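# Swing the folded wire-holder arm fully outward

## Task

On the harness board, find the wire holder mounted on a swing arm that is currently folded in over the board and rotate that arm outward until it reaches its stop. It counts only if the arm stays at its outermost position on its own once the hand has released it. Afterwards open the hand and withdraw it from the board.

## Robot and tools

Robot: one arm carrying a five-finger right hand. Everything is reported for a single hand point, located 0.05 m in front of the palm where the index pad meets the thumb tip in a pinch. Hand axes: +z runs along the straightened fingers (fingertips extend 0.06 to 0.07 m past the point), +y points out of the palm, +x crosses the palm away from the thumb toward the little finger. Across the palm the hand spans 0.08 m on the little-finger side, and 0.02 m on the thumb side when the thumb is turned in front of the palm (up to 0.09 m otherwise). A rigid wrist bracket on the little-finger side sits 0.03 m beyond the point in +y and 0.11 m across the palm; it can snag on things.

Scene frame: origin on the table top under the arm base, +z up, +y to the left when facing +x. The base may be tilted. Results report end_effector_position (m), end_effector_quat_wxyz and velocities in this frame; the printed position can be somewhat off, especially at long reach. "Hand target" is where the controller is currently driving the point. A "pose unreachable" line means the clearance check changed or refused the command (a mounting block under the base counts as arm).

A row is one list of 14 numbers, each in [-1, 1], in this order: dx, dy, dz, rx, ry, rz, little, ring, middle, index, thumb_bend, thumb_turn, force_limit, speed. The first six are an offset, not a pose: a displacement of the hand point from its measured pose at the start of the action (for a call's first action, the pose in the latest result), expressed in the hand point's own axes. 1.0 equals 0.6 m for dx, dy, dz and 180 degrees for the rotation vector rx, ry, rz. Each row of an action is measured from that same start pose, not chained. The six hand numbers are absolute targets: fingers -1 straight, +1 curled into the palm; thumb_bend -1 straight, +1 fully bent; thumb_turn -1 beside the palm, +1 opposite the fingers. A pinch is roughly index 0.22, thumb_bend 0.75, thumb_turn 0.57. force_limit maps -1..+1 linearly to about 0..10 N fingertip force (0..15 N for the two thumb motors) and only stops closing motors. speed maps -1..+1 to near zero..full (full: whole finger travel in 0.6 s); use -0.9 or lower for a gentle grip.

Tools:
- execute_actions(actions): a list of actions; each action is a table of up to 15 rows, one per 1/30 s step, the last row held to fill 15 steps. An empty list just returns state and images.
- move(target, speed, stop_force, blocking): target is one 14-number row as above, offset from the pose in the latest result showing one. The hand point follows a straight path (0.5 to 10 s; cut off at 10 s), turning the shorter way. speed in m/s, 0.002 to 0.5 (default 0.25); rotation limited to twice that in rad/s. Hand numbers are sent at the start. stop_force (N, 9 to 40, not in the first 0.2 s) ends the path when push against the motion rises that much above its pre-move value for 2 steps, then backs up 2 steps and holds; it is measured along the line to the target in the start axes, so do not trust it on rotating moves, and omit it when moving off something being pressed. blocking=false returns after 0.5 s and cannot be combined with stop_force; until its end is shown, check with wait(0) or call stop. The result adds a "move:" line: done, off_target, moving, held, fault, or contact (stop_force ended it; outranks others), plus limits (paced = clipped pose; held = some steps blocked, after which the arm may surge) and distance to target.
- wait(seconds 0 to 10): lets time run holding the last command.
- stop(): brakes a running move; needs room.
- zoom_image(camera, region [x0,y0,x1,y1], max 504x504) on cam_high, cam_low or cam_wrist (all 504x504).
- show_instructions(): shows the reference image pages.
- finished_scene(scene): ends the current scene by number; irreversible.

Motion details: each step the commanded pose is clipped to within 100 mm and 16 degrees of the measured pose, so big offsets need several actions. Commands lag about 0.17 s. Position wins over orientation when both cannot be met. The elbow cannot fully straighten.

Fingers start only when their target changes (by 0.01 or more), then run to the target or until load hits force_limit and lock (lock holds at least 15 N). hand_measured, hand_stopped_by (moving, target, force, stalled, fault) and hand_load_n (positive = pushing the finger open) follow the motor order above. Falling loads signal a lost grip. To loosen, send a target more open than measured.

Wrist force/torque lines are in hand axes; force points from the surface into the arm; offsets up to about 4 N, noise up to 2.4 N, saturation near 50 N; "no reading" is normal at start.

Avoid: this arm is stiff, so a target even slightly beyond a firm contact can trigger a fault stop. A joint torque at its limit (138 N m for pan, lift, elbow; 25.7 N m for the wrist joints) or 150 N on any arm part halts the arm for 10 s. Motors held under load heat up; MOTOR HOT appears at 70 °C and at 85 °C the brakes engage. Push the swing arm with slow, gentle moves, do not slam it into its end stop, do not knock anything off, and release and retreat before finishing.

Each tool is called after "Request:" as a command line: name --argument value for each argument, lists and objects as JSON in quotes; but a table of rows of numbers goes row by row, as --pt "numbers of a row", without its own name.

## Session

Request:
execute_actions --actions '[]'

Scene clock: 0.00 s.
end_effector_position=(+0.7870, -0.0443, +0.3600) hand_measured=(-1.000, -1.000, -1.000, -1.000, -1.000, -1.000) hand_load_n=(+0.0, +0.0, +0.0, +0.0, +0.0, +0.0) hand_stopped_by=(target, target, target, target, target, target) hand_force_limit=0.00 hand_speed=-0.80 end_effector_quat_wxyz=(+0.029, +0.741, +0.335, +0.581) end_effector_velocity=(-0.000, +0.000, -0.000) end_effector_angular_velocity=(+0.000, -0.000, +0.001)
Joint positions: [-0.082 -1.176  1.319  0.249  1.488  0.444]
Joint velocities: [ 0.  0.  0. -0. -0. -0.]
Motor temperatures (°C, as the motors report them): [24 23 23 29 28 31]
Wrist force (N, on the end effector, along its own x y z axes, offset not removed): no reading
Wrist torque (N m, same axes, about the end effector's origin, offset not removed): no reading
Hand target: +0.787, -0.044, +0.360; +0.029, +0.741, +0.335, +0.581
camera_calibration (this result's frames):
cam_wrist: T_world_to_cam=[[0.453579, -0.823991, 0.339566, -0.512079], [-0.597495, -0.563857, -0.570144, 0.652173], [0.66126, 0.0557169, -0.748085, -0.11583], [0, 0, 0, 1]] pos_world=[0.698533, -0.0477624, 0.459066]

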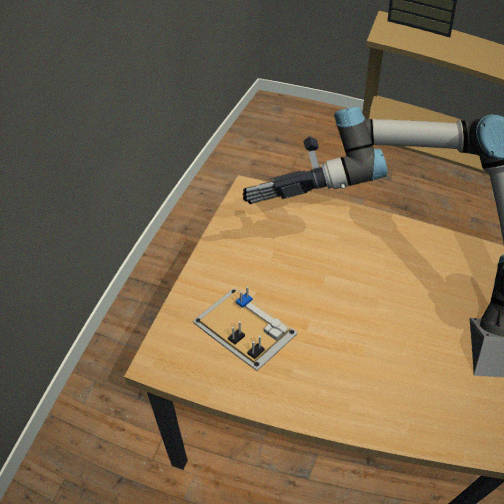

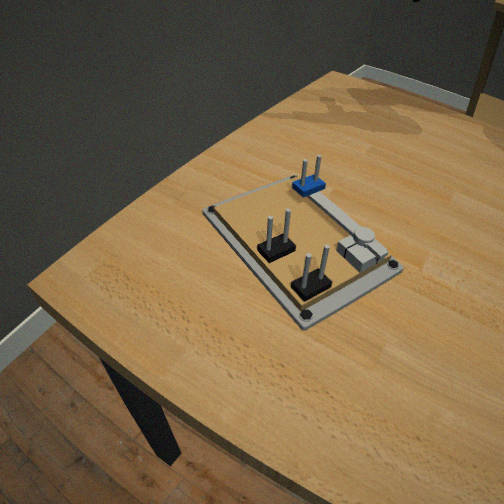

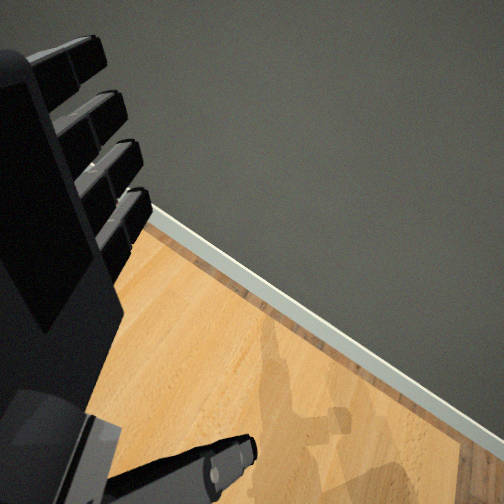

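Request:
zoom_image --camera "cam_low" --region '[190, 140, 420, 340]'

Request:
zoom_image --camera "cam_high" --region '[180, 270, 310, 380]'

Region (190, 140, 420, 340) of cam_low's 504x504 image, scaled by 2.191, with more detail than that image has; it fills the top 438 rows of this view, and the rest is white.

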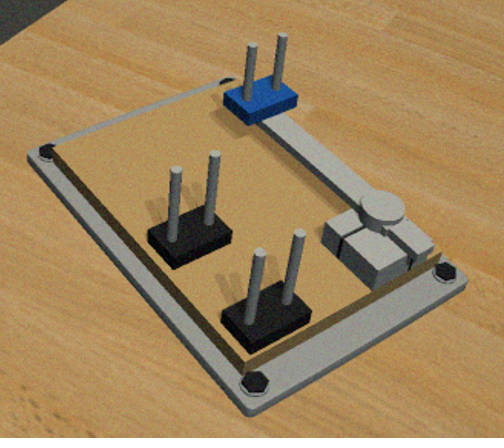

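Region (180, 270, 310, 380) of cam_high's 504x504 image, scaled by 3.877, with more detail than that image has; it fills the top 426 rows of this view, and the rest is white.

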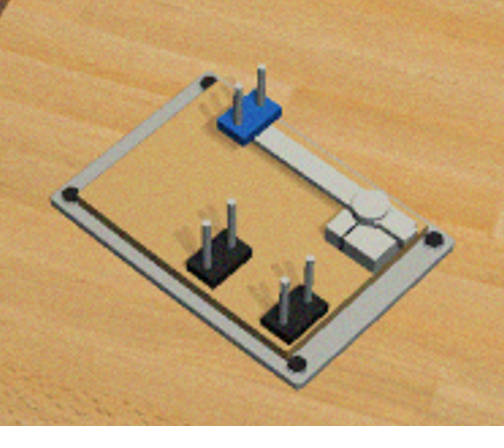

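Request:
move --target '[-0.099,-0.4143,0.0642,0.0264,-0.2315,0.1677,-1,-1,-1,-1,-1,-1,0,0.5]' --speed 0.3

Scene clock: 14.63 s.
end_effector_position=(+0.7003, +0.1297, +0.1903) hand_measured=(-1.000, -1.000, -1.000, -1.000, -1.000, -1.000) hand_load_n=(+0.0, +0.0, +0.0, +0.0, +0.0, +0.0) hand_stopped_by=(target, target, target, target, target, target) hand_force_limit=0.00 hand_speed=0.50 end_effector_quat_wxyz=(-0.034, +0.957, +0.127, +0.258) end_effector_velocity=(-0.000, +0.002, -0.001) end_effector_angular_velocity=(+0.001, +0.016, -0.006)
Joint positions: [ 0.211 -0.6    0.818  0.859  2.118  1.363]
Joint velocities: [ 0.001  0.018 -0.03   0.03   0.002  0.018]
Motor temperatures (°C, as the motors report them): [24 23 23 29 28 31]
Wrist force (N, on the end effector, along its own x y z axes, offset not removed): [-0.6 0.0 1.0]
Wrist torque (N m, same axes, about the end effector's origin, offset not removed): [-0.07 0.11 -0.27]
Hand target: +0.700, +0.130, +0.190; -0.034, +0.958, +0.127, +0.257
Off the commanded pose: 0.001 m, 0 deg.
move: done
camera_calibration (this result's frames):
cam_wrist: T_world_to_cam=[[0.172384, -0.983408, -0.0565077, 0.0212219], [-0.983565, -0.174971, 0.0445593, 0.704673], [-0.0537072, 0.0478977, -0.997407, 0.354058], [0, 0, 0, 1]] pos_world=[0.708448, 0.127209, 0.322939]

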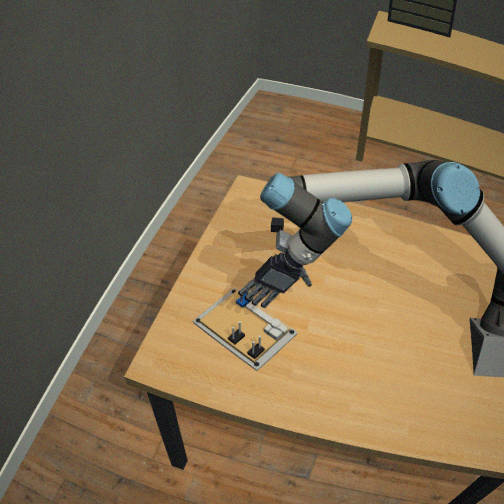

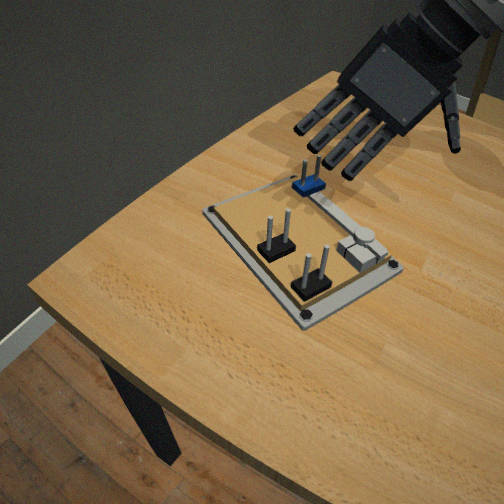

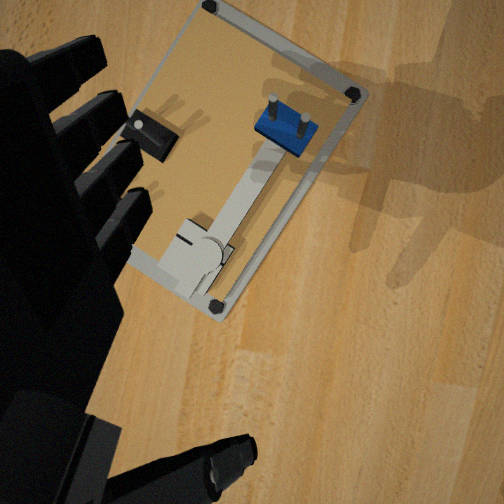

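Request:
zoom_image --camera "cam_wrist" --region '[110, 70, 370, 330]'

Region (110, 70, 370, 330) of cam_wrist's 504x504 image, scaled by 1.938, with more detail than that image has.

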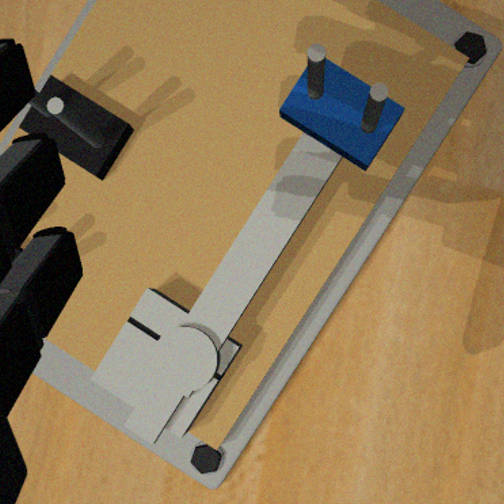

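Request:
move --target '[-0.0336,0.0411,0.1737,0,0,0,-1,-1,-1,-1,-1,-1,0,0.5]' --speed 0.15

Scene clock: 18.80 s.
end_effector_position=(+0.7403, +0.1150, +0.0904) hand_measured=(-1.000, -1.000, -1.000, -1.000, -1.000, -1.000) hand_load_n=(+0.0, +0.0, +0.0, +0.0, +0.0, +0.0) hand_stopped_by=(target, target, target, target, target, target) hand_force_limit=0.00 hand_speed=0.50 end_effector_quat_wxyz=(-0.034, +0.957, +0.127, +0.258) end_effector_velocity=(+0.001, -0.000, -0.003) end_effector_angular_velocity=(+0.001, -0.000, +0.000)
Joint positions: [ 0.093 -0.518  0.835  0.702  2.059  1.246]
Joint velocities: [-0.003  0.004 -0.003 -0.003 -0.003 -0.003]
Motor temperatures (°C, as the motors report them): [24 23 23 29 28 31]
Wrist force (N, on the end effector, along its own x y z axes, offset not removed): [0.5 0.8 2.4]
Wrist torque (N m, same axes, about the end effector's origin, offset not removed): [-0.10 0.04 0.00]
Hand target: +0.740, +0.115, +0.090; -0.034, +0.957, +0.127, +0.258
Off the commanded pose: 0.000 m, 0 deg.
move: done
camera_calibration (this result's frames):
cam_wrist: T_world_to_cam=[[0.172373, -0.983398, -0.0567028, -0.00576348], [-0.983565, -0.174971, 0.0445449, 0.745899], [-0.0537267, 0.0480926, -0.997397, 0.257269], [0, 0, 0, 1]] pos_world=[0.748456, 0.11247, 0.223046]

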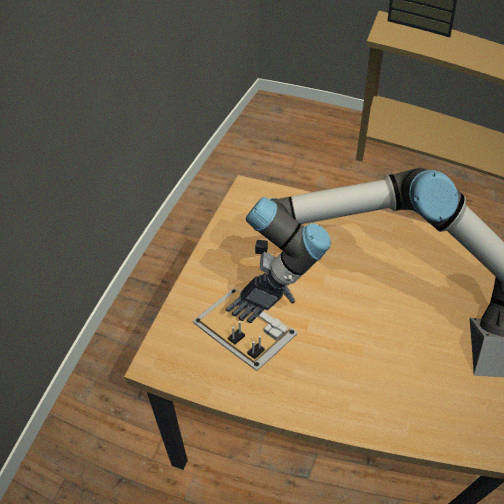

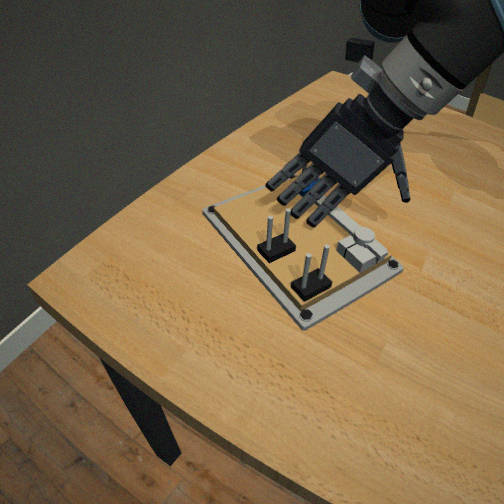

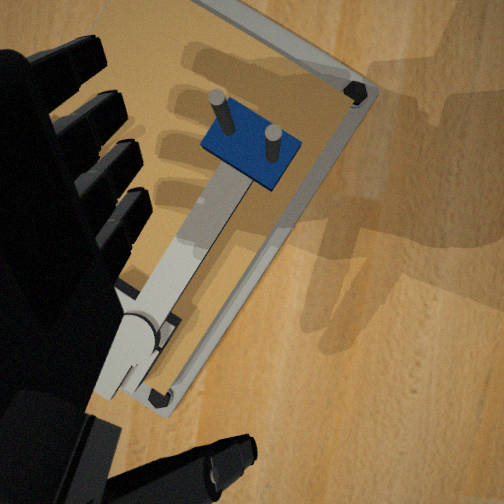

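Request:
zoom_image --camera "cam_wrist" --region '[60, 80, 320, 420]'

Request:
zoom_image --camera "cam_low" --region '[250, 150, 420, 290]'

Region (60, 80, 320, 420) of cam_wrist's 504x504 image, scaled by 1.482, with more detail than that image has; it fills the left 385 columns of this view, and the rest is white.

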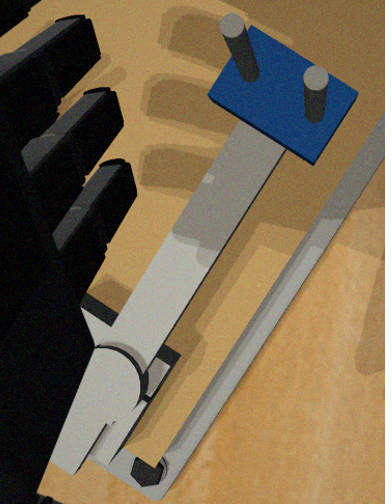

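Region (250, 150, 420, 290) of cam_low's 504x504 image, scaled by 2.965, with more detail than that image has; it fills the top 415 rows of this view, and the rest is white.

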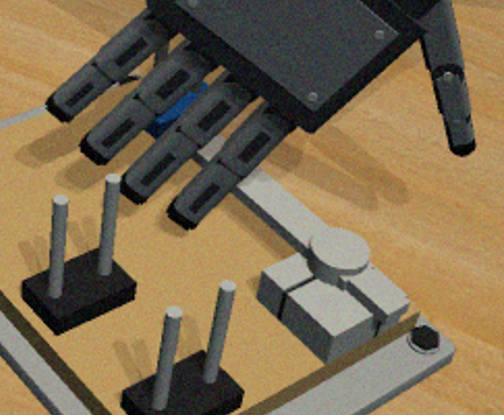

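Request:
move --target '[-0.1037,0.0735,-0.0545,0,0,0,-1,-1,-1,-1,-1,-1,0,0.5]' --speed 0.06 --stop_force 12

Scene clock: 23.03 s.
end_effector_position=(+0.6842, +0.0545, +0.0874) hand_measured=(-1.000, -1.000, -1.000, -1.000, -1.000, -1.000) hand_load_n=(+0.0, +0.0, +0.0, -0.5, +0.0, +0.0) hand_stopped_by=(target, target, target, target, target, target) hand_force_limit=0.00 hand_speed=0.50 end_effector_quat_wxyz=(-0.034, +0.957, +0.127, +0.258) end_effector_velocity=(-0.002, -0.002, -0.000) end_effector_angular_velocity=(-0.001, -0.001, -0.000)
Joint positions: [ 0.027 -0.746  1.2    0.535  2.023  1.183]
Joint velocities: [-0.003 -0.008  0.013 -0.007 -0.001 -0.003]
Motor temperatures (°C, as the motors report them): [24 23 23 29 28 31]
Wrist force (N, on the end effector, along its own x y z axes, offset not removed): [5.1 -0.3 0.8]
Wrist torque (N m, same axes, about the end effector's origin, offset not removed): [-0.34 0.14 0.11]
Hand target: +0.684, +0.054, +0.087; -0.034, +0.957, +0.127, +0.258
Off the commanded pose: 0.000 m, 0 deg.
move: done
camera_calibration (this result's frames):
cam_wrist: T_world_to_cam=[[0.172323, -0.983401, -0.0568027, -0.0556718], [-0.983565, -0.174933, 0.0447035, 0.680195], [-0.0538982, 0.0481657, -0.997384, 0.254264], [0, 0, 0, 1]] pos_world=[0.692314, 0.0519943, 0.220029]

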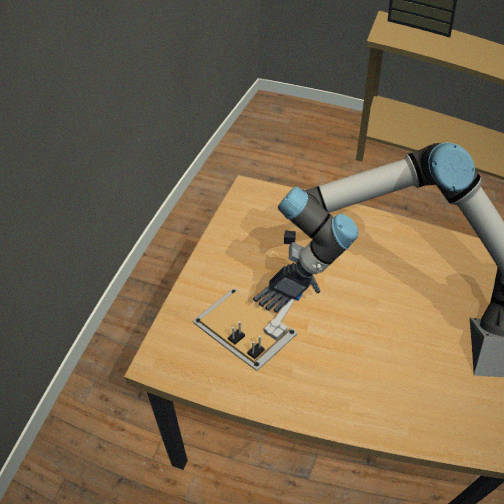

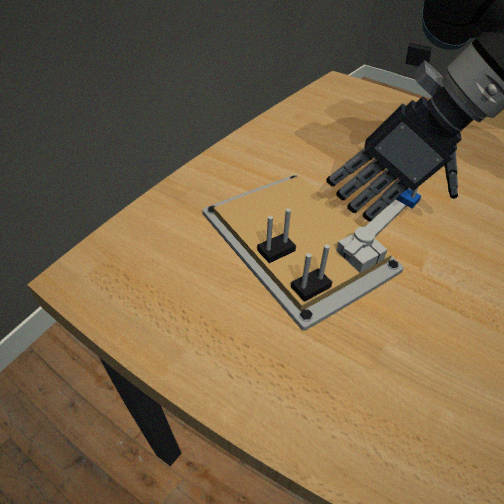

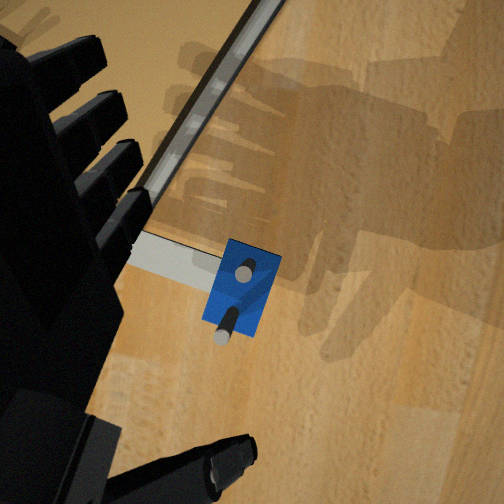

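Request:
move --target '[-0.0111,-0.0077,-0.0065,0,0,0,-1,-1,-1,-1,-1,-1,0,0.5]' --speed 0.03 --stop_force 12

Scene clock: 24.80 s.
end_effector_position=(+0.6758, +0.0569, +0.0874) hand_measured=(-1.000, -1.000, -1.000, -1.000, -1.000, -1.000) hand_load_n=(+0.0, +0.0, +0.0, -3.0, +0.0, +0.0) hand_stopped_by=(target, target, target, target, target, target) hand_force_limit=0.00 hand_speed=0.50 end_effector_quat_wxyz=(-0.034, +0.957, +0.127, +0.258) end_effector_velocity=(-0.002, +0.001, -0.000) end_effector_angular_velocity=(+0.000, -0.000, -0.000)
Joint positions: [ 0.032 -0.759  1.231  0.52   2.026  1.189]
Joint velocities: [ 0.002 -0.004  0.009 -0.005  0.001  0.002]
Motor temperatures (°C, as the motors report them): [24 23 23 29 28 31]
Wrist force (N, on the end effector, along its own x y z axes, offset not removed): [3.7 2.7 1.6]
Wrist torque (N m, same axes, about the end effector's origin, offset not removed): [-0.43 0.12 0.01]
Hand target: +0.676, +0.057, +0.087; -0.034, +0.957, +0.127, +0.258
Off the commanded pose: 0.000 m, 0 deg.
move: done
camera_calibration (this result's frames):
cam_wrist: T_world_to_cam=[[0.172321, -0.983402, -0.0567967, -0.0519037], [-0.983562, -0.174934, 0.0447551, 0.672393], [-0.0539479, 0.0481508, -0.997382, 0.253752], [0, 0, 0, 1]] pos_world=[0.683974, 0.054364, 0.220047]

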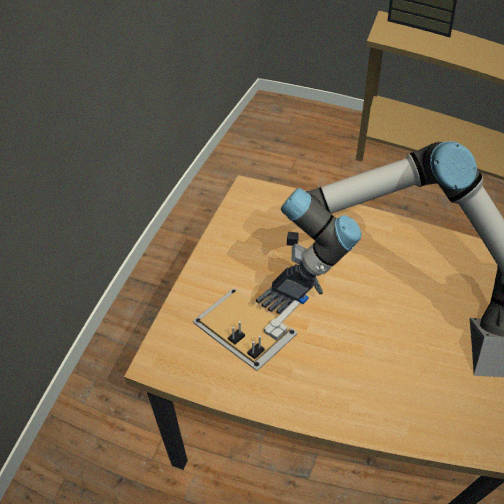

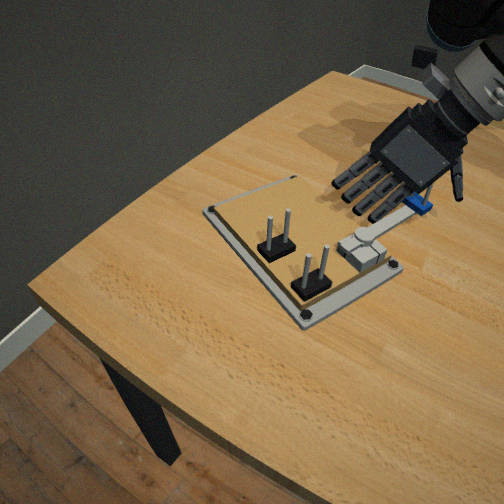

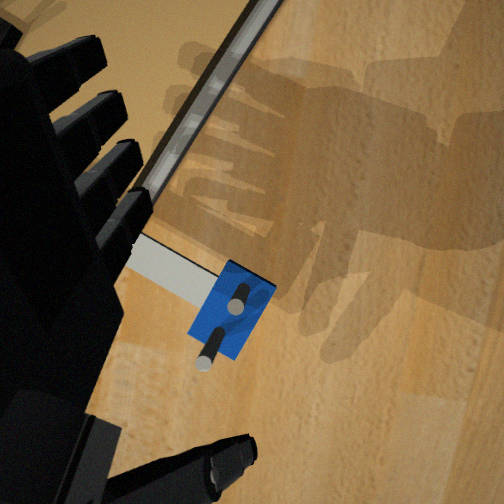

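Request:
move --target '[-0.0092,-0.0080,-0.0054,0,0,0,-1,-1,-1,-1,-1,-1,0,0.5]' --speed 0.005 --stop_force 9

Scene clock: 26.27 s.
end_effector_position=(+0.6719, +0.0584, +0.0876) hand_measured=(-1.000, -1.000, -1.000, -1.000, -1.000, -1.000) hand_load_n=(+0.0, +0.0, +0.0, -7.0, +0.0, +0.0) hand_stopped_by=(target, target, target, target, target, target) hand_force_limit=0.00 hand_speed=0.50 end_effector_quat_wxyz=(-0.034, +0.957, +0.127, +0.258) end_effector_velocity=(+0.001, -0.001, -0.000) end_effector_angular_velocity=(-0.001, +0.001, -0.002)
Joint positions: [ 0.036 -0.764  1.245  0.513  2.028  1.192]
Joint velocities: [-0.002  0.002 -0.005  0.003  0.001  0.   ]
Motor temperatures (°C, as the motors report them): [24 23 23 29 28 31]
Wrist force (N, on the end effector, along its own x y z axes, offset not removed): [13.1 8.0 3.4]
Wrist torque (N m, same axes, about the end effector's origin, offset not removed): [-0.63 0.70 0.63]
Hand target: +0.672, +0.058, +0.087; -0.034, +0.957, +0.127, +0.258
Off the commanded pose: 0.004 m, 0 deg.
move: contact
camera_calibration (this result's frames):
cam_wrist: T_world_to_cam=[[0.172108, -0.98344, -0.0567815, -0.0495933], [-0.983608, -0.174713, 0.0446092, 0.668868], [-0.0537909, 0.0481732, -0.99739, 0.253509], [0, 0, 0, 1]] pos_world=[0.680076, 0.0558756, 0.220194]

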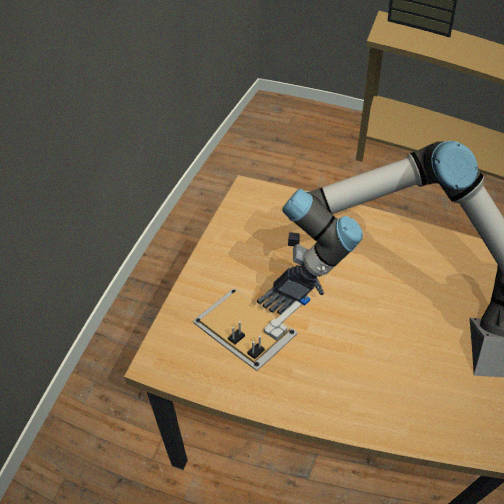

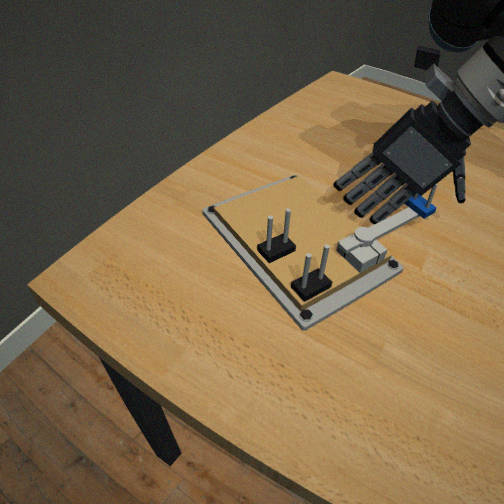

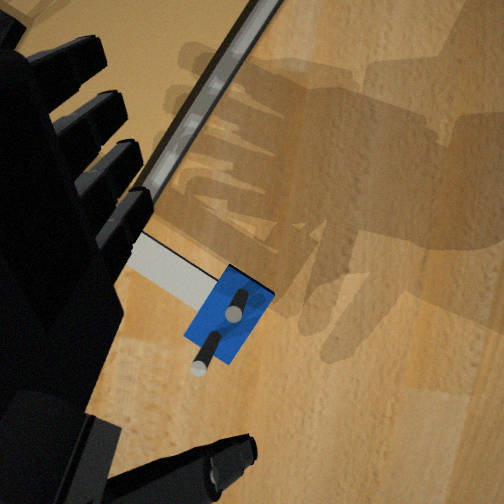

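Request:
move --target '[0.1385,0.0291,-0.1507,0,0,0,-1,-1,-1,-1,-1,-1,0,0.5]' --speed 0.15

Scene clock: 28.17 s.
end_effector_position=(+0.7018, +0.0483, +0.2072) hand_measured=(-1.000, -1.000, -1.000, -1.000, -1.000, -1.000) hand_load_n=(+0.0, +0.0, +0.0, +0.0, +0.0, +0.0) hand_stopped_by=(target, target, target, target, target, target) hand_force_limit=0.00 hand_speed=0.50 end_effector_quat_wxyz=(-0.034, +0.957, +0.127, +0.258) end_effector_velocity=(+0.001, +0.000, +0.003) end_effector_angular_velocity=(+0.000, +0.003, +0.000)
Joint positions: [ 0.123 -0.742  0.92   0.853  2.074  1.274]
Joint velocities: [ 0.002  0.006 -0.015  0.014  0.001  0.004]
Motor temperatures (°C, as the motors report them): [24 23 23 29 28 31]
Wrist force (N, on the end effector, along its own x y z axes, offset not removed): [0.5 0.6 0.3]
Wrist torque (N m, same axes, about the end effector's origin, offset not removed): [0.07 -0.02 -0.05]
Hand target: +0.702, +0.048, +0.208; -0.034, +0.957, +0.127, +0.258
Off the commanded pose: 0.000 m, 0 deg.
move: done
camera_calibration (this result's frames):
cam_wrist: T_world_to_cam=[[0.172198, -0.983434, -0.0566109, -0.0579258], [-0.983613, -0.174776, 0.0442568, 0.691194], [-0.0534179, 0.0480623, -0.997415, 0.374637], [0, 0, 0, 1]] pos_world=[0.709854, 0.0458322, 0.3398]

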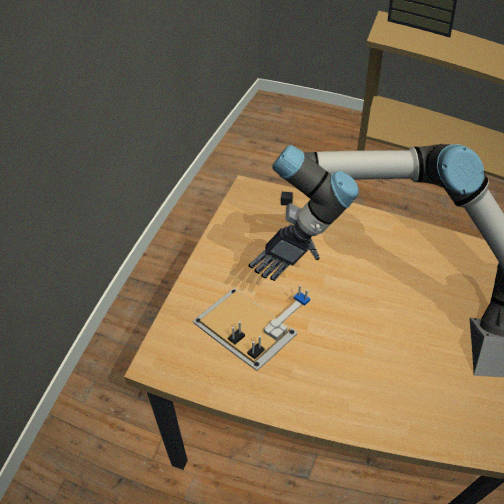

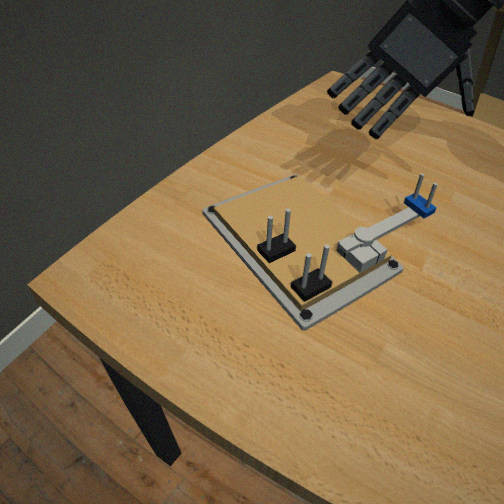

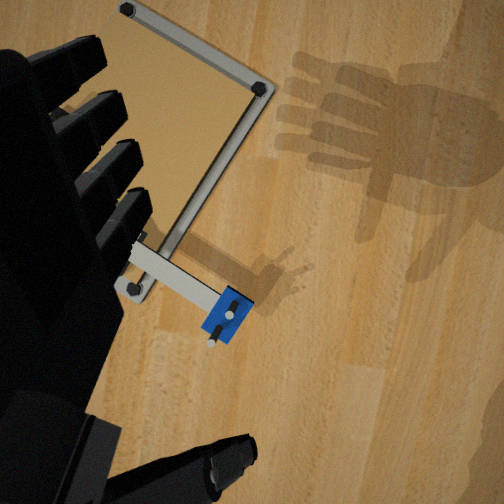

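The arm is swung out perpendicular to the board edge, resting at its stop, and the hand is clear.

Request:
finished_scene --scene 2

The scene is finished: the task was done.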